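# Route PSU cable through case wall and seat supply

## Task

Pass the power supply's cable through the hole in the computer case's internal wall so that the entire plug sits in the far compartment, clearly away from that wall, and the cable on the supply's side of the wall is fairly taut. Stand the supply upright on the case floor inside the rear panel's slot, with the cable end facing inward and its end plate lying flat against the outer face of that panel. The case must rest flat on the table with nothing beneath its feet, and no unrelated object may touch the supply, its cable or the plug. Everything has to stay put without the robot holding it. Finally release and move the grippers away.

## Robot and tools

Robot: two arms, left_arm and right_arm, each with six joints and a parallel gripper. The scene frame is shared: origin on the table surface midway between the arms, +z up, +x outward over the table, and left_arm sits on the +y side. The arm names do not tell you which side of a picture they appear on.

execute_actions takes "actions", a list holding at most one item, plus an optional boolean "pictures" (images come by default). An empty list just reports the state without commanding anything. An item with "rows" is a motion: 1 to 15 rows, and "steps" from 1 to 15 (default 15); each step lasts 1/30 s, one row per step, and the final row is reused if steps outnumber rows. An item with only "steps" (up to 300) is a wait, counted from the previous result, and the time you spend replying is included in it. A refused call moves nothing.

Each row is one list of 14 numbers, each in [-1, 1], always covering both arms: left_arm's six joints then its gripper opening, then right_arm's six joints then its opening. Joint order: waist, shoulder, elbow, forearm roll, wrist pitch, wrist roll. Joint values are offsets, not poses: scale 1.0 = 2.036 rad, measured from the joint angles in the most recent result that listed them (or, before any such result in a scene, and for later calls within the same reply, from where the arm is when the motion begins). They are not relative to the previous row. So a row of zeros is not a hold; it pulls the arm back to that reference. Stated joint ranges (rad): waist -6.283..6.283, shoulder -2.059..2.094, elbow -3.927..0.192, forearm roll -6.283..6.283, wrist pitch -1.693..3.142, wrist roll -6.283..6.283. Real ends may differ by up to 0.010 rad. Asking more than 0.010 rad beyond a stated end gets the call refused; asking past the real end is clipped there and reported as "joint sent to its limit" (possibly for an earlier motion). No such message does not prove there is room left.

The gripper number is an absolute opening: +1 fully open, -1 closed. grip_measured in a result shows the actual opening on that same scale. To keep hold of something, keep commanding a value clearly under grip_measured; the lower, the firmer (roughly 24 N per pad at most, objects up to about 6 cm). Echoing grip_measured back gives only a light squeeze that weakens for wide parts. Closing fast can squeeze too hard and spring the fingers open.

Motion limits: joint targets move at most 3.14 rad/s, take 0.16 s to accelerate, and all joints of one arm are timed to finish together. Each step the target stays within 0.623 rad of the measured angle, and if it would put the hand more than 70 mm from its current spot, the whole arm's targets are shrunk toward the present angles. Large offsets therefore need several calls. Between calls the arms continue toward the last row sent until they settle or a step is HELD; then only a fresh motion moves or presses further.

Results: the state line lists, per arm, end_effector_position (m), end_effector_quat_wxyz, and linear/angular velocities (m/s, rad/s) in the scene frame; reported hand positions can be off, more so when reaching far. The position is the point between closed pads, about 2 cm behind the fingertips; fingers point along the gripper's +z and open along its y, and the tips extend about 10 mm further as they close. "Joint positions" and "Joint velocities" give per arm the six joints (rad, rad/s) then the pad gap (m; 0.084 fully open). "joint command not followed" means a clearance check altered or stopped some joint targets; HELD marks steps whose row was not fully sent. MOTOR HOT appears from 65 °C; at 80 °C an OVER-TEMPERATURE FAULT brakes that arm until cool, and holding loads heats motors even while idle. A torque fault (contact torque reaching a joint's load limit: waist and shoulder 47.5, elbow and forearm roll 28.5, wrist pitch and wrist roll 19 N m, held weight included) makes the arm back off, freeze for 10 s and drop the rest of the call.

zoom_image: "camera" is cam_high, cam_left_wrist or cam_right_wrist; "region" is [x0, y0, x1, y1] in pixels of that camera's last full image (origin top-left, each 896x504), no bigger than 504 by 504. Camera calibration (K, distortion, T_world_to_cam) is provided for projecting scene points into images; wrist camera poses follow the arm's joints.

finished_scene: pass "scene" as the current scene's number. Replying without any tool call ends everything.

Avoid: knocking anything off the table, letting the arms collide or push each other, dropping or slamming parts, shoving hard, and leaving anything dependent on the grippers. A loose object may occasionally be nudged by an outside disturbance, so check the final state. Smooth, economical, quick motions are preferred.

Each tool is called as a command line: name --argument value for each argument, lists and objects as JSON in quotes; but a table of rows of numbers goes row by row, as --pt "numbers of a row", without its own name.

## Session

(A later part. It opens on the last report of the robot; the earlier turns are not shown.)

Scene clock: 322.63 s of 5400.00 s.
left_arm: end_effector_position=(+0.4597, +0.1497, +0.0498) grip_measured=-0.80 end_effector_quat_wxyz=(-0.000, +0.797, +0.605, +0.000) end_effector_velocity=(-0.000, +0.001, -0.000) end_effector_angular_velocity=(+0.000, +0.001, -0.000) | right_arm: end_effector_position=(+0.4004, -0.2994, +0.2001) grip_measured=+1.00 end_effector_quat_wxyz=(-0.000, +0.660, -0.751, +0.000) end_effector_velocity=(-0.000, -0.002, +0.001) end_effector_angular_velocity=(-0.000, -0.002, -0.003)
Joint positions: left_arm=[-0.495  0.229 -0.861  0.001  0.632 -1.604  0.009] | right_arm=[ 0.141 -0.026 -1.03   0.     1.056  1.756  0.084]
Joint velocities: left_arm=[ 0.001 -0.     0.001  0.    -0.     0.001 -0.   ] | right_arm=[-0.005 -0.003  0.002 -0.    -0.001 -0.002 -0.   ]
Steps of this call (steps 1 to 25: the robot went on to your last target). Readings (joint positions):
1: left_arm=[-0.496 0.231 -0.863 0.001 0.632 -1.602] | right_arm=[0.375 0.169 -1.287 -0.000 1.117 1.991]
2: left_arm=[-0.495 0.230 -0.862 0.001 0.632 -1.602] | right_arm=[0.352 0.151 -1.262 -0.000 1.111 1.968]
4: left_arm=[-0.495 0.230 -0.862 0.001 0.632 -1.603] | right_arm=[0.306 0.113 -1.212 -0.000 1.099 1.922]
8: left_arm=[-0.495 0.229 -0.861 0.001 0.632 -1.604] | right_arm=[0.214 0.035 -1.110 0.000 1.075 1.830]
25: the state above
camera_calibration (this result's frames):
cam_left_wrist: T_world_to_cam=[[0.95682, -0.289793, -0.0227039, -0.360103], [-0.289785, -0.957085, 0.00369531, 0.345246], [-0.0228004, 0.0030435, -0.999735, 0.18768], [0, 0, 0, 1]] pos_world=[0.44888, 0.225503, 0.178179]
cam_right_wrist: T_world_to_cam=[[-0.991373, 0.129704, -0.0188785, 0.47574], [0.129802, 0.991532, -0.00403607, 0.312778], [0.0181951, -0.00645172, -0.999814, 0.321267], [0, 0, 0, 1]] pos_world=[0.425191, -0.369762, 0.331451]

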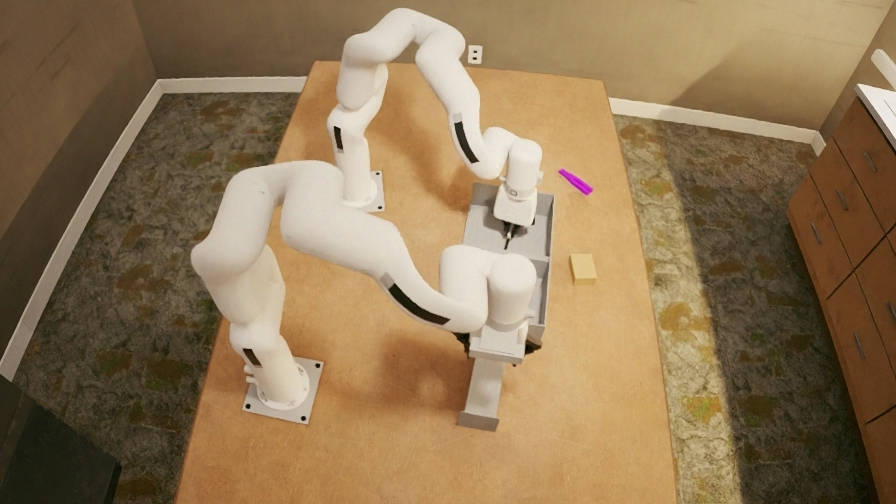

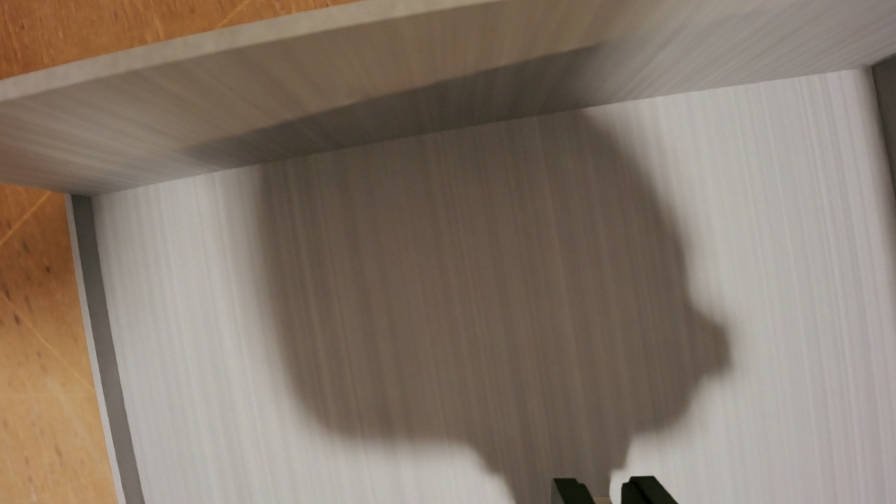

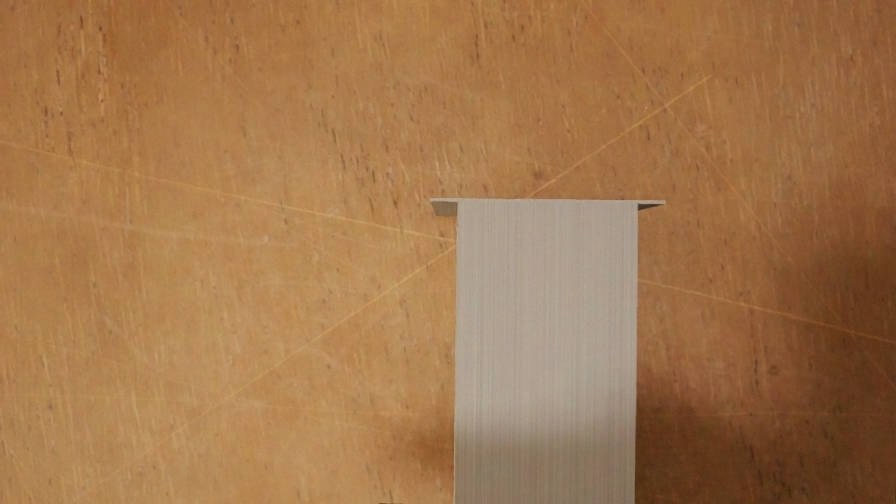

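execute_actions --actions '[{"rows": [[0,0,0,0,0,0,-1, -0.0005,0.0997,0.0766,0,-0.1763,-0.0005,1]], "steps": 15}]' --pictures false

execute_actions --actions '[{"steps": 12}]' --pictures false

execute_actions --actions '[{"rows": [[0,0,0,0,0,0,-1, 0,0,0,0,0,0,0.7],[0,0,0,0,0,0,-1, 0,0,0,0,0,0,0.5],[0,0,0,0,0,0,-1, 0,0,0,0,0,0,0.3],[0,0,0,0,0,0,-1, 0,0,0,0,0,0,0.1],[0,0,0,0,0,0,-1, 0,0,0,0,0,0,-0.1],[0,0,0,0,0,0,-1, 0,0,0,0,0,0,-0.3]], "steps": 15}]' --pictures false

Scene clock: 326.63 s of 5400.00 s.
left_arm: end_effector_position=(+0.4597, +0.1497, +0.0498) grip_measured=-0.80 end_effector_quat_wxyz=(-0.000, +0.797, +0.605, +0.000) end_effector_velocity=(-0.000, -0.000, +0.000) end_effector_angular_velocity=(-0.000, -0.000, -0.001) | right_arm: end_effector_position=(+0.3995, -0.2999, +0.0779) grip_measured=+1.00 end_effector_quat_wxyz=(+0.002, +0.660, -0.751, -0.002) end_effector_velocity=(+0.020, +0.001, -0.035) end_effector_angular_velocity=(+0.005, -0.092, +0.002)
Joint positions: left_arm=[-0.495  0.229 -0.861  0.001  0.632 -1.604  0.009] | right_arm=[ 0.14   0.168 -0.88   0.     0.716  1.755  0.084]
Joint velocities: left_arm=[-0.001 -0.    -0.     0.    -0.    -0.     0.   ] | right_arm=[ 0.     0.081  0.038 -0.    -0.211 -0.001  0.   ]
Steps of this call (steps 1 to 15: the robot went on to your last target; steps 16 to 90: nothing new was sent; then 0.50 s passed at rest; steps 91 to 105: all 15 steps of this action). Readings (joint positions):
91: left_arm=[-0.495 0.229 -0.861 0.001 0.632 -1.604] | right_arm=[0.140 -0.026 -1.029 0.000 1.055 1.756]
92: left_arm=[-0.495 0.229 -0.861 0.001 0.632 -1.604] | right_arm=[0.140 -0.025 -1.028 0.000 1.051 1.756]
94: left_arm=[-0.495 0.229 -0.861 0.001 0.632 -1.604] | right_arm=[0.140 -0.006 -1.016 -0.000 1.010 1.755]
98: left_arm=[-0.495 0.229 -0.861 0.001 0.632 -1.604] | right_arm=[0.140 0.079 -0.948 0.000 0.873 1.755]
105: the state above

Scene clock: 327.03 s of 5400.00 s.
left_arm: end_effector_position=(+0.4597, +0.1497, +0.0498) grip_measured=-0.80 end_effector_quat_wxyz=(-0.000, +0.797, +0.605, +0.000) end_effector_velocity=(-0.000, -0.000, -0.000) end_effector_angular_velocity=(+0.000, +0.001, +0.001) | right_arm: end_effector_position=(+0.4004, -0.2999, +0.0737) grip_measured=+1.00 end_effector_quat_wxyz=(-0.000, +0.660, -0.751, +0.000) end_effector_velocity=(-0.002, -0.000, -0.003) end_effector_angular_velocity=(-0.001, +0.005, +0.000)
Joint positions: left_arm=[-0.495  0.229 -0.861  0.001  0.632 -1.604  0.009] | right_arm=[ 0.14   0.176 -0.875  0.     0.697  1.755  0.084]
Joint velocities: left_arm=[-0.     0.     0.    -0.     0.    -0.001 -0.   ] | right_arm=[-0.     0.004  0.004 -0.001 -0.003 -0.     0.   ]
Steps of this call (steps 1 to 12: the robot went on to your last target). Readings (joint positions):
1: left_arm=[-0.495 0.229 -0.861 0.001 0.632 -1.604] | right_arm=[0.140 0.170 -0.879 0.000 0.711 1.755]
2: left_arm=[-0.495 0.229 -0.861 0.001 0.632 -1.604] | right_arm=[0.140 0.172 -0.879 0.000 0.706 1.755]
4: left_arm=[-0.495 0.229 -0.861 0.001 0.632 -1.604] | right_arm=[0.140 0.173 -0.878 0.000 0.701 1.755]
8: left_arm=[-0.495 0.229 -0.861 0.001 0.632 -1.604] | right_arm=[0.140 0.176 -0.875 0.000 0.698 1.755]
12: the state above

Scene clock: 327.53 s of 5400.00 s.
left_arm: end_effector_position=(+0.4597, +0.1497, +0.0498) grip_measured=-0.80 end_effector_quat_wxyz=(-0.000, +0.797, +0.605, +0.000) end_effector_velocity=(-0.000, +0.000, -0.000) end_effector_angular_velocity=(+0.000, +0.001, -0.001) | right_arm: end_effector_position=(+0.4007, -0.2999, +0.0739) grip_measured=+0.49 end_effector_quat_wxyz=(-0.001, +0.660, -0.751, +0.001) end_effector_velocity=(+0.000, -0.000, +0.000) end_effector_angular_velocity=(-0.000, -0.000, +0.000)
Joint positions: left_arm=[-0.495  0.229 -0.861  0.001  0.632 -1.604  0.009] | right_arm=[ 0.14   0.176 -0.875  0.     0.697  1.755  0.065]
Joint velocities: left_arm=[ 0.    -0.     0.001  0.     0.     0.001 -0.   ] | right_arm=[-0. -0. -0. -0.  0.  0. -0.]
Steps of this call (steps 1 to 15: all 15 steps of this action). Readings (joint positions):
1: left_arm=[-0.495 0.229 -0.861 0.001 0.632 -1.604] | right_arm=[0.140 0.177 -0.874 0.000 0.697 1.755]
2: left_arm=[-0.495 0.229 -0.861 0.001 0.632 -1.604] | right_arm=[0.140 0.177 -0.874 0.000 0.697 1.755]
4: left_arm=[-0.495 0.229 -0.861 0.001 0.632 -1.604] | right_arm=[0.140 0.176 -0.875 0.000 0.697 1.755]
8: left_arm=[-0.495 0.229 -0.861 0.001 0.632 -1.604] | right_arm=[0.140 0.176 -0.875 0.000 0.697 1.755]
15: the state above

execute_actions --actions '[{"rows": [[0,0,0,0,0,0,-1, 0.005,-0.0133,-0.0155,0,0.029,0.005,-0.3],[0,0,0,0,0,0,-1, 0.01,-0.0266,-0.031,0,0.058,0.01,-0.3],[0,0,0,0,0,0,-1, 0.02,-0.04,-0.0465,0,0.087,0.02,-0.3],[0,0,0,0,0,0,-1, 0.035,-0.053,-0.062,0,0.116,0.035,-0.3],[0,0,0,0,0,0,-1, 0.0519,-0.0664,-0.0775,0,0.1448,0.0519,-0.3]], "steps": 15}]' --pictures false

execute_actions --actions '[{"steps": 12}]'

Scene clock: 335.10 s of 5400.00 s.
left_arm: end_effector_position=(+0.4597, +0.1497, +0.0498) grip_measured=-0.80 end_effector_quat_wxyz=(-0.000, +0.797, +0.605, +0.000) end_effector_velocity=(-0.000, +0.000, -0.000) end_effector_angular_velocity=(+0.000, +0.001, +0.000) | right_arm: end_effector_position=(+0.4077, -0.2519, +0.1710) grip_measured=+0.49 end_effector_quat_wxyz=(-0.001, +0.660, -0.751, +0.000) end_effector_velocity=(-0.032, +0.013, +0.009) end_effector_angular_velocity=(-0.018, +0.106, -0.019)
Joint positions: left_arm=[-0.494  0.229 -0.861  0.001  0.632 -1.604  0.009] | right_arm=[ 0.241  0.046 -1.026  0.     0.978  1.855  0.065]
Joint velocities: left_arm=[ 0.     0.001 -0.     0.     0.     0.     0.   ] | right_arm=[ 0.038 -0.03  -0.015 -0.002  0.153  0.059 -0.   ]
Steps of this call (steps 1 to 15: the robot went on to your last target; steps 16 to 90: nothing new was sent; then 4.07 s passed at rest; steps 91 to 105: all 15 steps of this action). Readings (joint positions):
91: left_arm=[-0.495 0.229 -0.861 0.001 0.632 -1.604] | right_arm=[0.140 0.176 -0.875 0.000 0.697 1.755]
92: left_arm=[-0.495 0.229 -0.861 0.001 0.632 -1.604] | right_arm=[0.140 0.175 -0.876 0.000 0.701 1.756]
94: left_arm=[-0.495 0.229 -0.861 0.001 0.632 -1.604] | right_arm=[0.146 0.164 -0.886 0.000 0.741 1.763]
98: left_arm=[-0.494 0.229 -0.861 0.001 0.632 -1.604] | right_arm=[0.190 0.104 -0.959 0.000 0.861 1.805]
105: the state above

Scene clock: 335.50 s of 5400.00 s.
left_arm: end_effector_position=(+0.4597, +0.1497, +0.0498) grip_measured=-0.80 end_effector_quat_wxyz=(-0.000, +0.797, +0.605, +0.000) end_effector_velocity=(+0.000, -0.000, +0.000) end_effector_angular_velocity=(-0.000, -0.000, -0.001) | right_arm: end_effector_position=(+0.4067, -0.2501, +0.1745) grip_measured=+0.49 end_effector_quat_wxyz=(+0.000, +0.660, -0.752, -0.000) end_effector_velocity=(-0.000, +0.001, +0.002) end_effector_angular_velocity=(-0.000, -0.001, +0.001)
Joint positions: left_arm=[-0.495  0.229 -0.861  0.001  0.632 -1.604  0.009] | right_arm=[ 0.245  0.042 -1.032  0.     0.991  1.86   0.065]
Joint velocities: left_arm=[-0.    -0.    -0.     0.     0.     0.001 -0.   ] | right_arm=[ 0.002 -0.003 -0.002 -0.     0.003  0.001  0.   ]
Steps of this call (steps 1 to 12: the robot went on to your last target). Readings (joint positions):
1: left_arm=[-0.494 0.229 -0.861 0.001 0.632 -1.604] | right_arm=[0.242 0.045 -1.026 0.000 0.982 1.856]
2: left_arm=[-0.495 0.229 -0.861 0.001 0.632 -1.604] | right_arm=[0.243 0.045 -1.027 0.000 0.986 1.858]
4: left_arm=[-0.495 0.229 -0.861 0.001 0.632 -1.604] | right_arm=[0.243 0.044 -1.028 -0.000 0.989 1.859]
8: left_arm=[-0.495 0.229 -0.861 0.001 0.632 -1.604] | right_arm=[0.245 0.042 -1.031 -0.000 0.991 1.860]
12: the state above
camera_calibration (this result's frames):
cam_left_wrist: T_world_to_cam=[[0.956822, -0.289786, -0.0227071, -0.360104], [-0.289778, -0.957087, 0.00369549, 0.345244], [-0.0228035, 0.00304409, -0.999735, 0.18768], [0, 0, 0, 1]] pos_world=[0.448879, 0.225504, 0.178177]
cam_right_wrist: T_world_to_cam=[[-0.991361, 0.129934, -0.0179065, 0.474999], [0.13003, 0.991501, -0.00432395, 0.262871], [0.0171924, -0.00661498, -0.99983, 0.296272], [0, 0, 0, 1]] pos_world=[0.431621, -0.320395, 0.305864]

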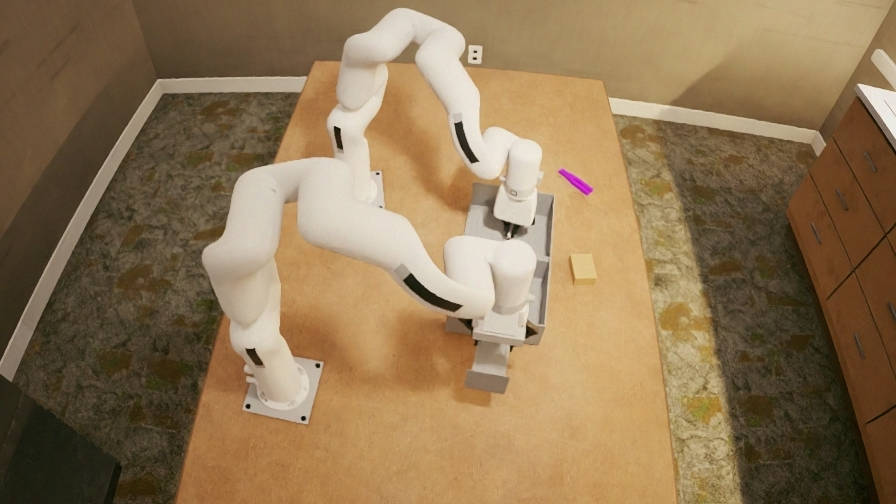

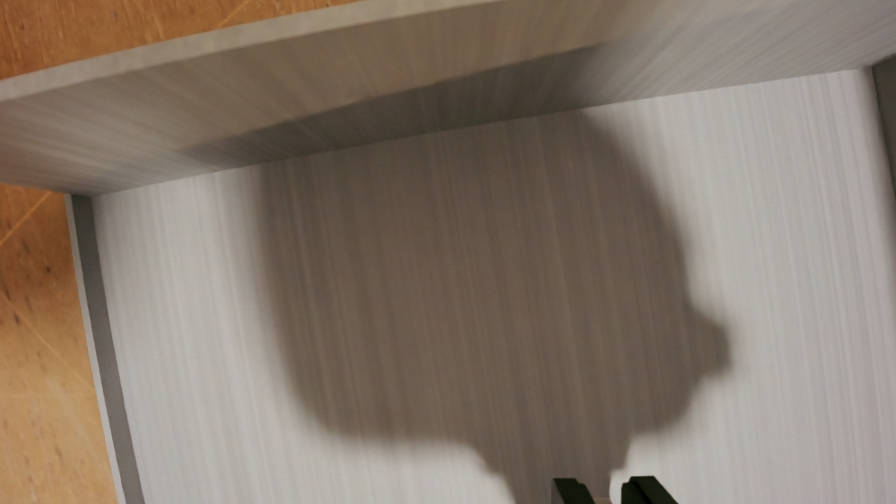

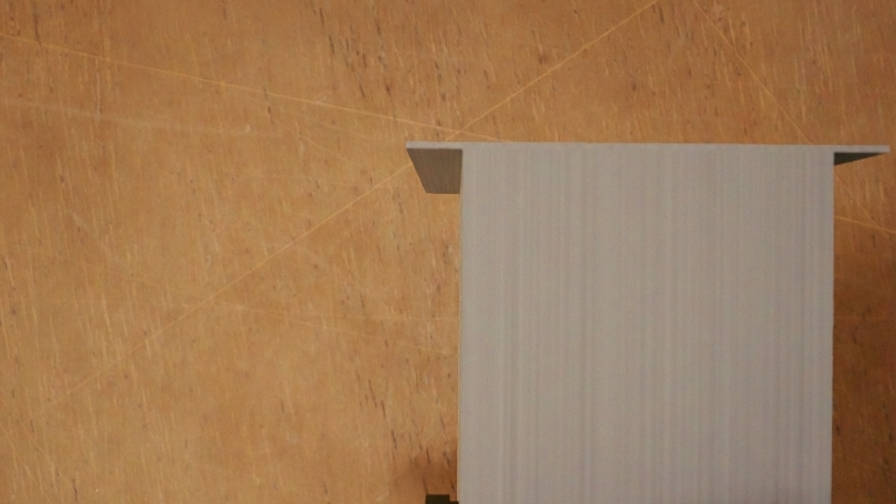

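execute_actions --actions '[{"rows": [[0,0,0,0,0,0,-1, 0.0131,0.009,-0.0117,0,0.0025,0.0131,-0.3],[0,0,0,0,0,0,-1, 0.0262,0.0181,-0.0234,0,0.005,0.0262,-0.3],[0,0,0,0,0,0,-1, 0.0393,0.0271,-0.0351,0,0.0075,0.0393,-0.3],[0.0081,-0.0098,-0.0001,0,0.0099,0.0023,-1, 0.0524,0.0362,-0.0468,0,0.01,0.0524,-0.3],[0.0162,-0.0195,-0.0002,0,0.0198,0.0047,-1, 0.0656,0.0452,-0.0585,0,0.0125,0.0656,-0.3],[0.0243,-0.0293,-0.0004,0,0.0297,0.007,-1, 0.0787,0.0542,-0.0701,0,0.015,0.0787,-0.3],[0.0324,-0.0391,-0.0005,0,0.0396,0.0093,-1, 0.0918,0.0633,-0.0818,0,0.0175,0.0918,-0.3],[0.0405,-0.0488,-0.0006,0,0.0495,0.0117,-1, 0.1049,0.0723,-0.0935,0,0.02,0.1049,-0.3],[0.0486,-0.0586,-0.0008,0,0.0594,0.014,-1, 0.118,0.0814,-0.1052,0,0.0225,0.118,-0.3],[0.0567,-0.0684,-0.0009,0,0.0692,0.0163,-1, 0.1311,0.0904,-0.1169,0,0.025,0.1311,-0.3],[0.0648,-0.0781,-0.001,0,0.0791,0.0187,-1, 0.1311,0.0904,-0.1169,0,0.025,0.1311,-0.3],[0.0729,-0.0879,-0.0011,0,0.089,0.021,-1, 0.1311,0.0904,-0.1169,0,0.025,0.1311,-0.3],[0.081,-0.0977,-0.0012,0,0.0989,0.0233,-1, 0.1311,0.0904,-0.1169,0,0.025,0.1311,-0.3],[0.0891,-0.1074,-0.0014,0,0.1088,0.0257,-1, 0.1311,0.0904,-0.1169,0,0.025,0.1311,-0.3],[0.0972,-0.1172,-0.0015,0,0.1187,0.028,-1, 0.1311,0.0904,-0.1169,0,0.025,0.1311,-0.3]], "steps": 15}]' --pictures false

execute_actions --actions '[{"steps": 15}]'

Scene clock: 347.13 s of 5400.00 s.
left_arm: end_effector_position=(+0.4649, +0.2083, +0.1092) grip_measured=-0.80 end_effector_quat_wxyz=(+0.000, +0.768, +0.640, +0.001) end_effector_velocity=(-0.016, +0.220, +0.216) end_effector_angular_velocity=(-0.002, +0.002, +0.343) | right_arm: end_effector_position=(+0.4228, -0.1181, +0.1761) grip_measured=+0.49 end_effector_quat_wxyz=(-0.001, +0.661, -0.750, +0.000) end_effector_velocity=(-0.008, +0.142, -0.006) end_effector_angular_velocity=(-0.007, +0.013, -0.006)
Joint positions: left_arm=[-0.366  0.074 -0.864  0.001  0.788 -1.568  0.009] | right_arm=[ 0.491  0.21  -1.249  0.001  1.037  2.102  0.065]
Joint velocities: left_arm=[ 0.476 -0.577 -0.004 -0.004  0.583  0.137 -0.   ] | right_arm=[ 0.256  0.177 -0.221 -0.003  0.058  0.264 -0.   ]
Steps of this call (steps 1 to 30: the robot went on to your last target; steps 31 to 90: nothing new was sent; then 8.13 s passed at rest; steps 91 to 105: all 15 steps of this action). Readings (joint positions):
91: left_arm=[-0.495 0.229 -0.861 0.001 0.632 -1.604] | right_arm=[0.245 0.041 -1.033 0.000 0.991 1.861]
92: left_arm=[-0.495 0.229 -0.861 0.001 0.632 -1.604] | right_arm=[0.248 0.043 -1.035 -0.000 0.992 1.864]
94: left_arm=[-0.494 0.229 -0.861 0.001 0.632 -1.604] | right_arm=[0.266 0.057 -1.053 -0.001 0.997 1.885]
98: left_arm=[-0.469 0.199 -0.860 0.001 0.665 -1.597] | right_arm=[0.348 0.113 -1.125 0.000 1.011 1.964]
105: the state above

Scene clock: 347.63 s of 5400.00 s.
left_arm: end_effector_position=(+0.4597, +0.2398, +0.1393) grip_measured=-0.80 end_effector_quat_wxyz=(-0.001, +0.752, +0.659, -0.000) end_effector_velocity=(+0.001, +0.003, +0.004) end_effector_angular_velocity=(-0.000, -0.005, +0.005) | right_arm: end_effector_position=(+0.4229, -0.1069, +0.1759) grip_measured=+0.49 end_effector_quat_wxyz=(-0.001, +0.660, -0.752, +0.000) end_effector_velocity=(-0.000, +0.003, +0.001) end_effector_angular_velocity=(+0.002, -0.001, +0.002)
Joint positions: left_arm=[-0.298 -0.008 -0.864  0.001  0.873 -1.548  0.009] | right_arm=[ 0.511  0.225 -1.27  -0.     1.042  2.127  0.065]
Joint velocities: left_arm=[ 0.006 -0.008 -0.002  0.001  0.005  0.001 -0.   ] | right_arm=[ 0.004  0.001 -0.003  0.001  0.     0.002  0.   ]
Steps of this call (steps 1 to 15: the robot went on to your last target). Readings (joint positions):
1: left_arm=[-0.350 0.055 -0.864 0.001 0.808 -1.563] | right_arm=[0.498 0.214 -1.255 0.001 1.038 2.109]
2: left_arm=[-0.336 0.037 -0.864 0.001 0.826 -1.559] | right_arm=[0.502 0.218 -1.259 0.000 1.040 2.115]
4: left_arm=[-0.315 0.012 -0.865 0.001 0.849 -1.553] | right_arm=[0.506 0.222 -1.264 -0.000 1.041 2.121]
8: left_arm=[-0.302 -0.004 -0.863 0.001 0.868 -1.549] | right_arm=[0.509 0.224 -1.268 -0.000 1.042 2.126]
15: the state above
camera_calibration (this result's frames):
cam_left_wrist: T_world_to_cam=[[0.987911, -0.15318, -0.0238275, -0.378798], [-0.153138, -0.988198, 0.00359292, 0.375759], [-0.0240967, 0.0000994265, -0.99971, 0.278186], [0, 0, 0, 1]] pos_world=[0.438465, 0.313272, 0.267729]
cam_right_wrist: T_world_to_cam=[[-0.991249, 0.130404, -0.0204883, 0.472943], [0.130492, 0.991445, -0.00301524, 0.118441], [0.0199198, -0.00566241, -0.999786, 0.297306], [0, 0, 0, 1]] pos_world=[0.447427, -0.177418, 0.307289]

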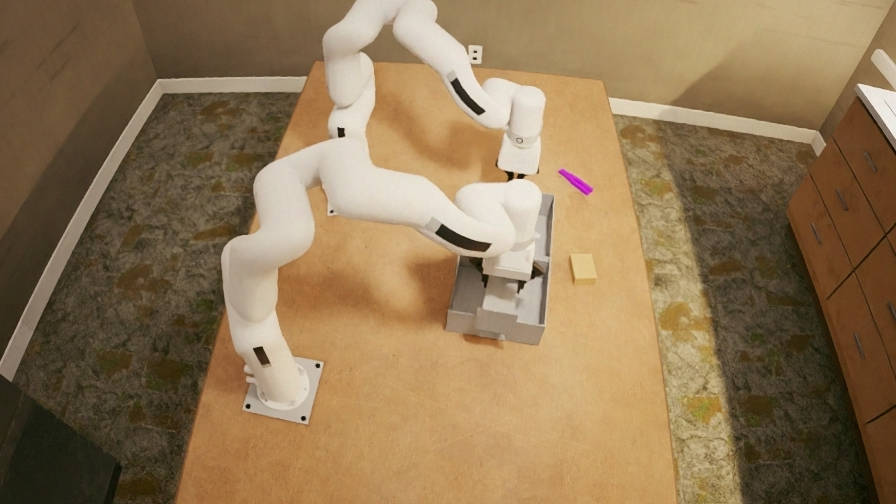

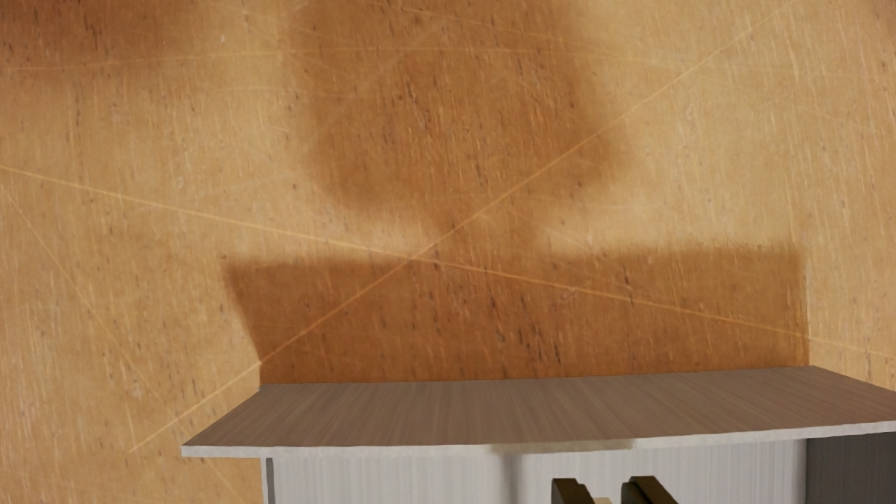

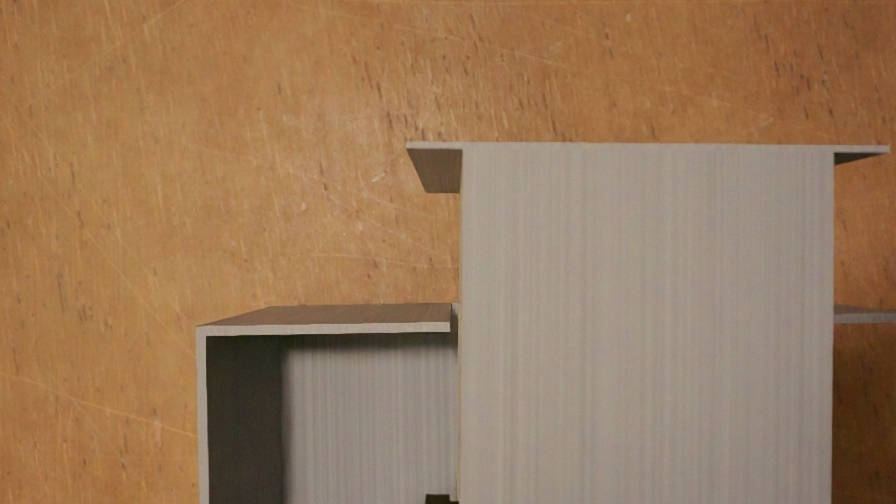

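execute_actions --actions '[{"rows": [[0.0051,-0.0031,-0.0042,0,0.0072,0.0051,-1, 0,0.0059,0.0046,0,-0.0103,0,-0.3],[0.0102,-0.0062,-0.0084,0,0.0145,0.0102,-1, 0,0.0117,0.0092,0,-0.0206,0,-0.3],[0.0152,-0.0093,-0.0126,0,0.0217,0.0152,-1, 0,0.0176,0.0138,0,-0.0309,0,-0.3],[0.0203,-0.0124,-0.0168,0,0.029,0.0203,-1, 0,0.0234,0.0184,0,-0.0412,0,-0.3],[0.0254,-0.0155,-0.021,0,0.0362,0.0254,-1, 0,0.0293,0.023,0,-0.0515,0,-0.3],[0.0305,-0.0186,-0.0251,0,0.0434,0.0305,-1, 0,0.0351,0.0275,0,-0.0617,0,-0.3],[0.0356,-0.0217,-0.0293,0,0.0507,0.0356,-1, 0,0.041,0.0321,0,-0.072,0,-0.3],[0.0406,-0.0248,-0.0335,0,0.0579,0.0406,-1, 0,0.0468,0.0367,0,-0.0823,0,-0.3],[0.0457,-0.0279,-0.0377,0,0.0652,0.0457,-1, 0,0.0527,0.0413,0,-0.0926,0,-0.3],[0.0508,-0.031,-0.0419,0,0.0724,0.0508,-1, 0,0.0585,0.0459,0,-0.1029,0,-0.3]], "steps": 15}]' --pictures false

execute_actions --actions '[{"steps": 15}]'

Scene clock: 359.50 s of 5400.00 s.
left_arm: end_effector_position=(+0.4656, +0.2821, +0.1872) grip_measured=-0.80 end_effector_quat_wxyz=(+0.001, +0.752, +0.659, +0.002) end_effector_velocity=(-0.006, +0.035, +0.034) end_effector_angular_velocity=(+0.001, +0.022, -0.007) | right_arm: end_effector_position=(+0.4237, -0.1071, +0.0975) grip_measured=+0.49 end_effector_quat_wxyz=(+0.001, +0.660, -0.752, -0.000) end_effector_velocity=(+0.001, +0.002, -0.057) end_effector_angular_velocity=(+0.014, -0.020, -0.003)
Joint positions: left_arm=[-0.201 -0.068 -0.944  0.002  1.009 -1.452  0.009] | right_arm=[ 0.51   0.337 -1.184 -0.001  0.849  2.127  0.065]
Joint velocities: left_arm=[ 0.08  -0.044 -0.058 -0.     0.125  0.087 -0.   ] | right_arm=[ 0.002  0.084  0.066  0.005 -0.174  0.001  0.   ]
MOTOR HOT: a motor of the right arm reached 65 °C. Now the hottest motor of the right arm, joint 3 (elbow), reports 65 °C. The temperature limit of the motors' drives, at which the controller stops that arm, is 80 °C. To cool a motor, set the load down, stop pushing, or move to a pose that needs little force.
Steps of this call (steps 1 to 15: the robot went on to your last target; steps 16 to 90: nothing new was sent; then 8.37 s passed at rest; steps 91 to 105: all 15 steps of this action). Readings (joint positions):
91: left_arm=[-0.297 -0.009 -0.864 0.001 0.874 -1.547] | right_arm=[0.512 0.226 -1.270 0.000 1.042 2.127]
92: left_arm=[-0.296 -0.010 -0.865 0.001 0.876 -1.546] | right_arm=[0.512 0.227 -1.269 0.000 1.039 2.127]
94: left_arm=[-0.288 -0.014 -0.871 0.001 0.889 -1.537] | right_arm=[0.512 0.235 -1.264 -0.000 1.021 2.127]
98: left_arm=[-0.255 -0.034 -0.899 0.001 0.934 -1.505] | right_arm=[0.511 0.273 -1.232 -0.000 0.959 2.127]
105: the state above

Scene clock: 360.00 s of 5400.00 s.
left_arm: end_effector_position=(+0.4648, +0.2850, +0.1898) grip_measured=-0.80 end_effector_quat_wxyz=(-0.001, +0.752, +0.659, +0.000) end_effector_velocity=(+0.000, +0.000, +0.001) end_effector_angular_velocity=(-0.000, -0.001, -0.002) | right_arm: end_effector_position=(+0.4236, -0.1067, +0.0923) grip_measured=+0.49 end_effector_quat_wxyz=(-0.000, +0.660, -0.752, +0.000) end_effector_velocity=(-0.001, -0.001, -0.002) end_effector_angular_velocity=(-0.001, +0.003, -0.002)
Joint positions: left_arm=[-0.194 -0.071 -0.949  0.001  1.021 -1.444  0.009] | right_arm=[ 0.511  0.344 -1.177 -0.     0.832  2.127  0.065]
Joint velocities: left_arm=[ 0.    -0.001 -0.001 -0.     0.     0.003 -0.   ] | right_arm=[-0.     0.002  0.003 -0.    -0.001  0.001 -0.   ]
MOTOR HOT: still on. Now the hottest motor of the right arm, joint 3 (elbow), reports 65 °C; a drive's own limit is 80 °C.
Steps of this call (steps 1 to 15: the robot went on to your last target). Readings (joint positions):
1: left_arm=[-0.199 -0.069 -0.945 0.002 1.012 -1.450] | right_arm=[0.511 0.339 -1.182 -0.000 0.844 2.127]
2: left_arm=[-0.198 -0.069 -0.946 0.002 1.015 -1.448] | right_arm=[0.511 0.340 -1.181 -0.000 0.841 2.127]
4: left_arm=[-0.196 -0.070 -0.947 0.001 1.018 -1.446] | right_arm=[0.511 0.342 -1.179 0.000 0.837 2.127]
8: left_arm=[-0.195 -0.071 -0.948 0.001 1.020 -1.445] | right_arm=[0.511 0.343 -1.178 0.000 0.834 2.127]
15: the state above
camera_calibration (this result's frames):
cam_left_wrist: T_world_to_cam=[[0.98794, -0.153101, -0.0231082, -0.375842], [-0.153061, -0.98821, 0.00350393, 0.421073], [-0.0233722, 0.0000752979, -0.999727, 0.328501], [0, 0, 0, 1]] pos_world=[0.443437, 0.358542, 0.318251]
cam_right_wrist: T_world_to_cam=[[-0.991284, 0.130347, -0.0191159, 0.471693], [0.130443, 0.991448, -0.00388692, 0.117937], [0.0184458, -0.00634658, -0.99981, 0.214233], [0, 0, 0, 1]] pos_world=[0.448246, -0.177052, 0.223667]

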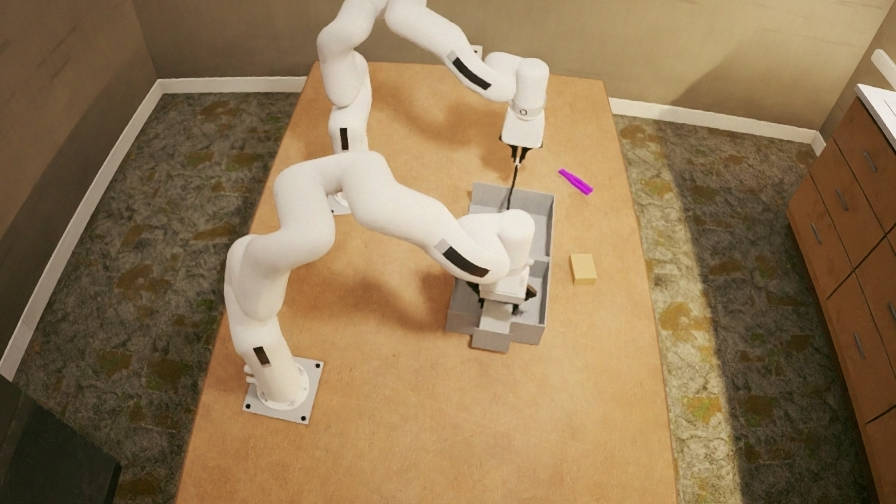

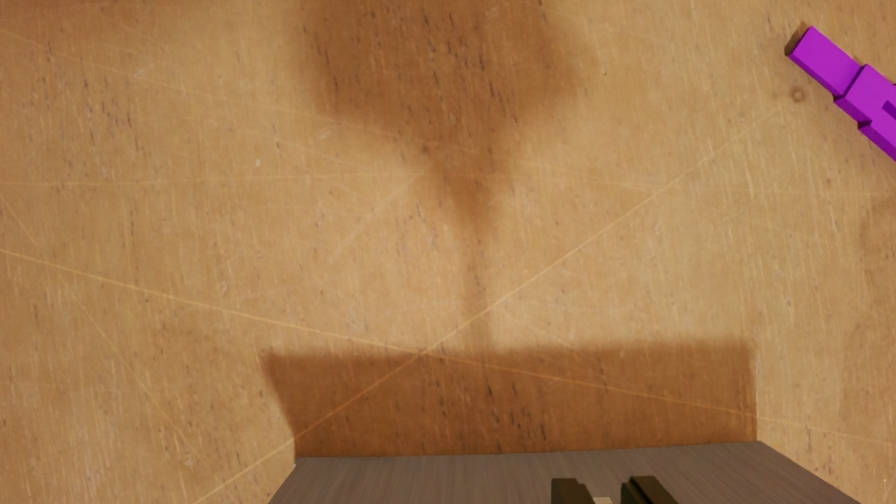

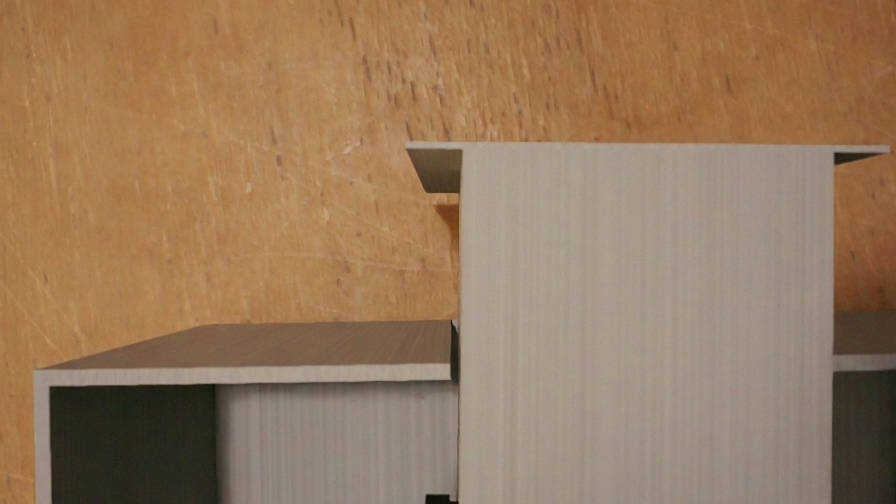

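execute_actions --actions '[{"rows": [[0,0,0,0,0,0,-1, 0.0037,0.004,-0.006,0,0.002,0.0037,-0.3],[0.0034,-0.0008,-0.0037,0,0.0045,0.0034,-1, 0.0075,0.0081,-0.012,0,0.0041,0.0073,-0.3],[0.0069,-0.0017,-0.0074,0,0.0089,0.0069,-1, 0.0112,0.0121,-0.018,0,0.0061,0.011,-0.3],[0.0103,-0.0025,-0.0111,0,0.0134,0.0103,-1, 0.0149,0.0162,-0.0241,0,0.0082,0.0147,-0.3],[0.0137,-0.0033,-0.0148,0,0.0179,0.0137,-1, 0.0186,0.0202,-0.0301,0,0.0102,0.0183,-0.3],[0.0171,-0.0041,-0.0185,0,0.0223,0.0171,-1, 0.0224,0.0242,-0.0361,0,0.0122,0.022,-0.3],[0.0206,-0.005,-0.0222,0,0.0268,0.0206,-1, 0.0261,0.0283,-0.0421,0,0.0143,0.0256,-0.3],[0.024,-0.0058,-0.0259,0,0.0312,0.024,-1, 0.0298,0.0323,-0.0481,0,0.0163,0.0293,-0.3],[0.0274,-0.0066,-0.0296,0,0.0357,0.0274,-1, 0.0298,0.0323,-0.0481,0,0.0163,0.0293,-0.3]], "steps": 15}]' --pictures false

execute_actions --actions '[{"steps": 12}]'

Scene clock: 373.27 s of 5400.00 s.
left_arm: end_effector_position=(+0.4680, +0.3084, +0.2138) grip_measured=-0.80 end_effector_quat_wxyz=(-0.000, +0.752, +0.659, +0.001) end_effector_velocity=(-0.004, +0.014, +0.009) end_effector_angular_velocity=(-0.001, +0.020, -0.007) | right_arm: end_effector_position=(+0.4278, -0.0696, +0.0917) grip_measured=+0.49 end_effector_quat_wxyz=(+0.001, +0.660, -0.751, -0.000) end_effector_velocity=(+0.001, +0.011, -0.003) end_effector_angular_velocity=(-0.005, +0.008, -0.012)
Joint positions: left_arm=[-0.142 -0.084 -1.006  0.001  1.089 -1.392  0.009] | right_arm=[ 0.57   0.407 -1.27  -0.     0.864  2.184  0.065]
Joint velocities: left_arm=[ 0.032 -0.002 -0.029  0.     0.051  0.039  0.   ] | right_arm=[ 0.017  0.03  -0.039 -0.001  0.018  0.03  -0.   ]
MOTOR HOT: cleared. Now the hottest motor of the right arm, joint 3 (elbow), reports 61 °C.
Steps of this call (steps 1 to 15: the robot went on to your last target; steps 16 to 90: nothing new was sent; then 9.77 s passed at rest; steps 91 to 105: all 15 steps of this action). Readings (joint positions):
91: left_arm=[-0.194 -0.071 -0.949 0.001 1.021 -1.444] | right_arm=[0.511 0.345 -1.177 -0.000 0.833 2.127]
92: left_arm=[-0.194 -0.071 -0.949 0.001 1.021 -1.444] | right_arm=[0.512 0.346 -1.178 -0.000 0.834 2.128]
94: left_arm=[-0.191 -0.072 -0.952 0.001 1.026 -1.440] | right_arm=[0.517 0.353 -1.188 -0.001 0.838 2.134]
98: left_arm=[-0.171 -0.077 -0.974 0.001 1.051 -1.421] | right_arm=[0.542 0.379 -1.226 -0.001 0.850 2.158]
105: the state above

Scene clock: 373.67 s of 5400.00 s.
left_arm: end_effector_position=(+0.4679, +0.3098, +0.2150) grip_measured=-0.80 end_effector_quat_wxyz=(-0.000, +0.752, +0.659, +0.000) end_effector_velocity=(+0.001, +0.000, +0.001) end_effector_angular_velocity=(+0.000, -0.002, +0.002) | right_arm: end_effector_position=(+0.4278, -0.0686, +0.0915) grip_measured=+0.49 end_effector_quat_wxyz=(+0.001, +0.660, -0.751, -0.000) end_effector_velocity=(-0.001, +0.002, +0.000) end_effector_angular_velocity=(+0.001, -0.000, +0.001)
Joint positions: left_arm=[-0.139 -0.085 -1.009  0.001  1.093 -1.389  0.009] | right_arm=[ 0.571  0.41  -1.274 -0.     0.867  2.187  0.065]
Joint velocities: left_arm=[ 0.001 -0.    -0.002  0.     0.001 -0.001  0.   ] | right_arm=[ 0.004  0.    -0.002  0.001  0.     0.003  0.   ]
Steps of this call (steps 1 to 12: the robot went on to your last target). Readings (joint positions):
1: left_arm=[-0.141 -0.084 -1.006 0.001 1.090 -1.391] | right_arm=[0.570 0.408 -1.271 -0.000 0.865 2.184]
2: left_arm=[-0.140 -0.084 -1.007 0.001 1.091 -1.390] | right_arm=[0.570 0.408 -1.272 -0.000 0.865 2.185]
4: left_arm=[-0.140 -0.084 -1.008 0.001 1.092 -1.389] | right_arm=[0.570 0.409 -1.273 -0.000 0.866 2.186]
8: left_arm=[-0.139 -0.084 -1.009 0.001 1.093 -1.389] | right_arm=[0.571 0.410 -1.274 -0.001 0.866 2.186]
12: the state above
camera_calibration (this result's frames):
cam_left_wrist: T_world_to_cam=[[0.987955, -0.153117, -0.0223828, -0.374784], [-0.15308, -0.988208, 0.00334911, 0.445964], [-0.0226317, 0.0001176, -0.999744, 0.353373], [0, 0, 0, 1]] pos_world=[0.446535, 0.383278, 0.3434]
cam_right_wrist: T_world_to_cam=[[-0.991391, 0.129867, -0.0167126, 0.470728], [0.129978, 0.9915, -0.00572518, 0.0800556], [0.015827, -0.00784817, -0.999844, 0.214646], [0, 0, 0, 1]] pos_world=[0.452873, -0.138823, 0.222938]

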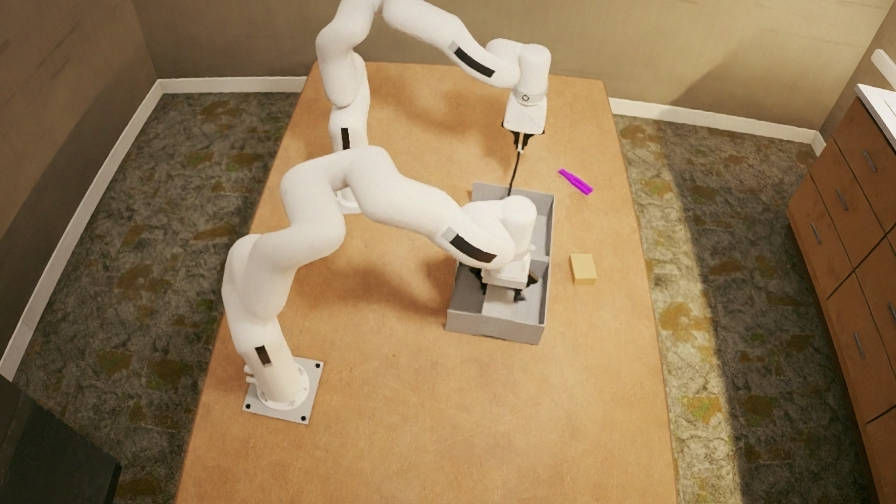

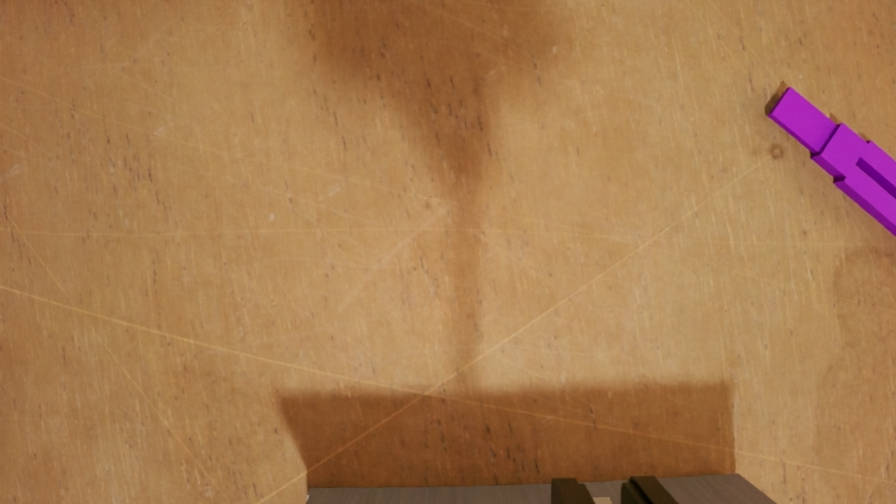

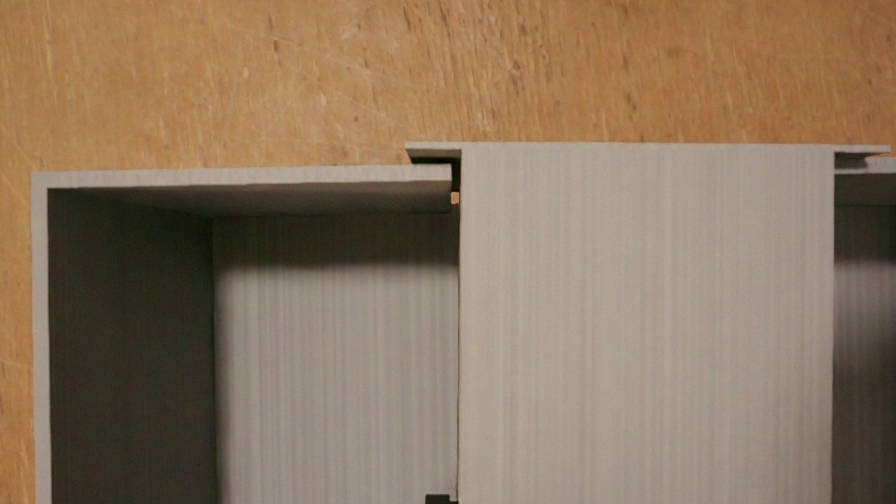

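execute_actions --actions '[{"rows": [[0,0,0,0,0,0,-1, 0.0015,-0.001,0.0017,0,-0.001,-0.0059,-0.3],[0,0,0,0,0,0,-1, 0.0015,-0.001,0.0017,0,-0.001,-0.0059,-0.3],[0,0,0,0,0,0,-1, 0.0015,-0.001,0.0017,0,-0.001,-0.0059,-0.3],[0,0,0,0,0,0,-1, 0.0015,-0.001,0.0017,0,-0.001,-0.0059,-0.3],[0,0,0,0,0,0,-1, 0.0015,-0.001,0.0017,0,-0.001,-0.0059,-0.3],[0,0,0,0,0,0,-1, 0.0015,0.0028,0.0048,0,-0.009,-0.0059,-0.3]], "steps": 15}]' --pictures false

execute_actions --actions '[{"steps": 10}]'

Scene clock: 380.10 s of 5400.00 s.
left_arm: end_effector_position=(+0.4680, +0.3098, +0.2150) grip_measured=-0.80 end_effector_quat_wxyz=(-0.000, +0.752, +0.659, +0.000) end_effector_velocity=(-0.000, -0.000, -0.000) end_effector_angular_velocity=(-0.000, +0.002, -0.002) | right_arm: end_effector_position=(+0.4269, -0.0673, +0.0867) grip_measured=+0.49 end_effector_quat_wxyz=(-0.001, +0.665, -0.747, +0.000) end_effector_velocity=(-0.000, -0.000, -0.002) end_effector_angular_velocity=(+0.001, -0.001, +0.002)
Joint positions: left_arm=[-0.139 -0.085 -1.009  0.001  1.093 -1.389  0.009] | right_arm=[ 0.574  0.415 -1.265 -0.     0.849  2.175  0.065]
Joint velocities: left_arm=[-0.     0.     0.001 -0.     0.001  0.001 -0.   ] | right_arm=[ 0.     0.001  0.004  0.001 -0.007 -0.002 -0.   ]
Steps of this call (steps 1 to 15: the robot went on to your last target; steps 16 to 90: nothing new was sent; then 2.93 s passed at rest; steps 91 to 105: all 15 steps of this action). Readings (joint positions):
91: left_arm=[-0.139 -0.085 -1.009 0.001 1.093 -1.388] | right_arm=[0.572 0.410 -1.275 0.000 0.866 2.186]
92: left_arm=[-0.139 -0.085 -1.009 0.001 1.093 -1.388] | right_arm=[0.572 0.409 -1.274 0.000 0.865 2.185]
94: left_arm=[-0.139 -0.085 -1.009 0.001 1.093 -1.388] | right_arm=[0.573 0.409 -1.273 -0.000 0.865 2.180]
98: left_arm=[-0.139 -0.085 -1.009 0.001 1.093 -1.389] | right_arm=[0.574 0.410 -1.270 -0.000 0.859 2.176]
105: the state above

Scene clock: 380.43 s of 5400.00 s.
left_arm: end_effector_position=(+0.4679, +0.3098, +0.2150) grip_measured=-0.80 end_effector_quat_wxyz=(-0.000, +0.752, +0.659, +0.000) end_effector_velocity=(+0.000, -0.000, +0.000) end_effector_angular_velocity=(-0.000, -0.000, -0.002) | right_arm: end_effector_position=(+0.4268, -0.0673, +0.0863) grip_measured=+0.49 end_effector_quat_wxyz=(-0.000, +0.665, -0.746, +0.000) end_effector_velocity=(-0.001, -0.000, -0.001) end_effector_angular_velocity=(-0.000, +0.002, -0.002)
Joint positions: left_arm=[-0.139 -0.085 -1.009  0.001  1.093 -1.389  0.009] | right_arm=[ 0.574  0.415 -1.264 -0.     0.848  2.175  0.065]
Joint velocities: left_arm=[-0.     0.    -0.    -0.     0.     0.001 -0.   ] | right_arm=[ 0.     0.     0.002  0.001 -0.001  0.002 -0.   ]
Steps of this call (steps 1 to 10: the robot went on to your last target). Readings (joint positions):
1: left_arm=[-0.139 -0.085 -1.009 0.001 1.093 -1.389] | right_arm=[0.574 0.415 -1.265 -0.000 0.849 2.175]
2: left_arm=[-0.139 -0.085 -1.009 0.001 1.093 -1.389] | right_arm=[0.574 0.415 -1.265 -0.000 0.849 2.175]
4: left_arm=[-0.139 -0.085 -1.009 0.001 1.093 -1.389] | right_arm=[0.574 0.415 -1.265 -0.000 0.848 2.175]
8: left_arm=[-0.139 -0.085 -1.009 0.001 1.093 -1.389] | right_arm=[0.574 0.415 -1.265 -0.000 0.848 2.175]
10: the state above
camera_calibration (this result's frames):
cam_left_wrist: T_world_to_cam=[[0.987956, -0.153112, -0.0223705, -0.37479], [-0.153076, -0.988209, 0.00334361, 0.445967], [-0.0226186, 0.000121042, -0.999744, 0.353371], [0, 0, 0, 1]] pos_world=[0.446536, 0.383281, 0.343405]
cam_right_wrist: T_world_to_cam=[[-0.993183, 0.114904, -0.0196068, 0.46946], [0.114997, 0.993359, -0.00370255, 0.0851609], [0.0190512, -0.00593204, -0.999801, 0.208142], [0, 0, 0, 1]] pos_world=[0.452501, -0.137303, 0.217621]

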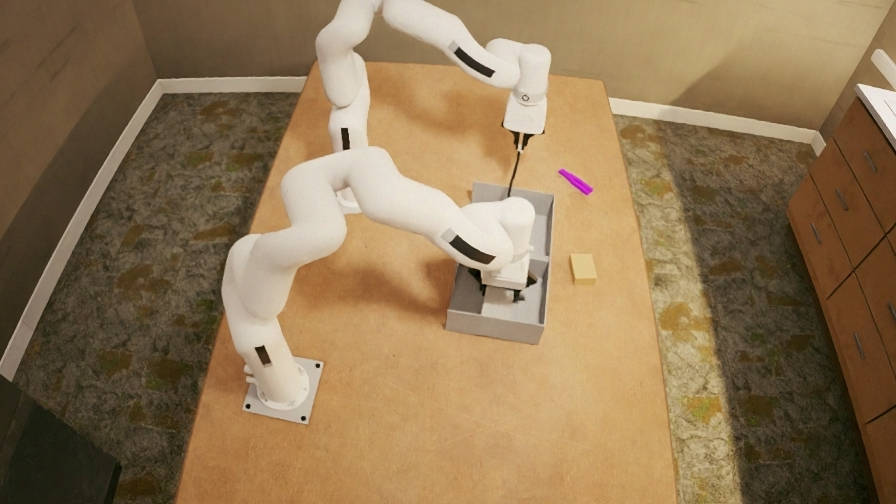

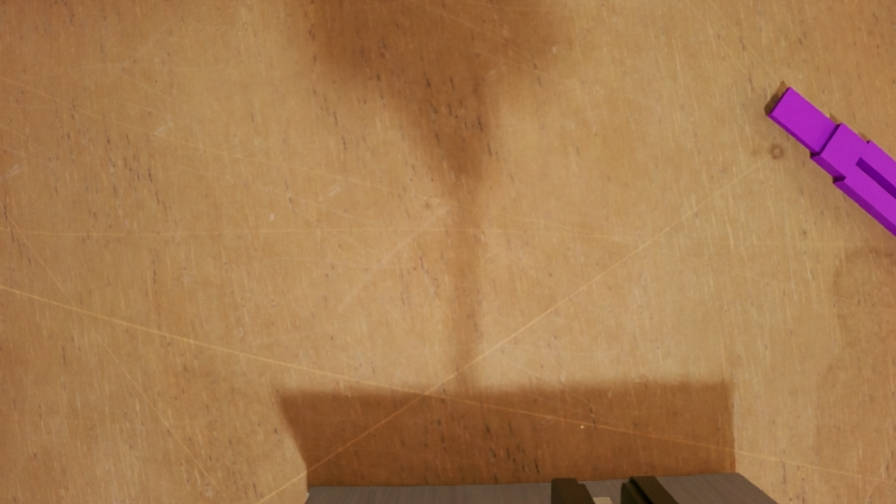

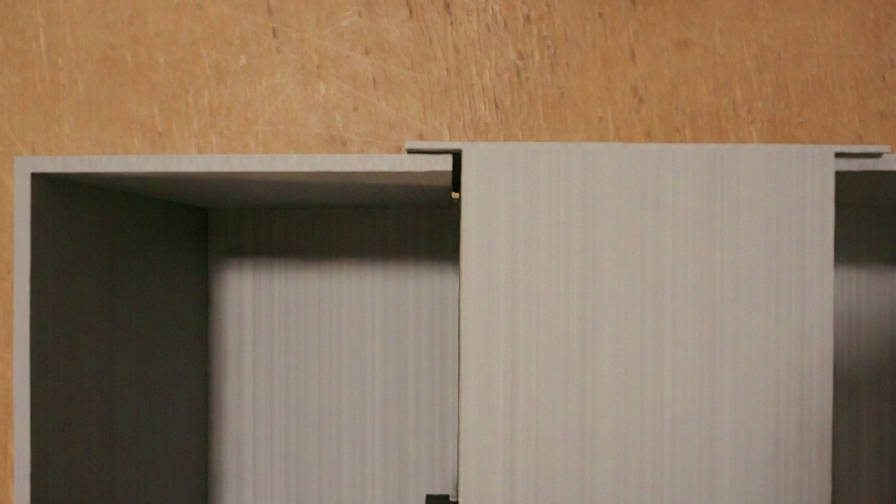

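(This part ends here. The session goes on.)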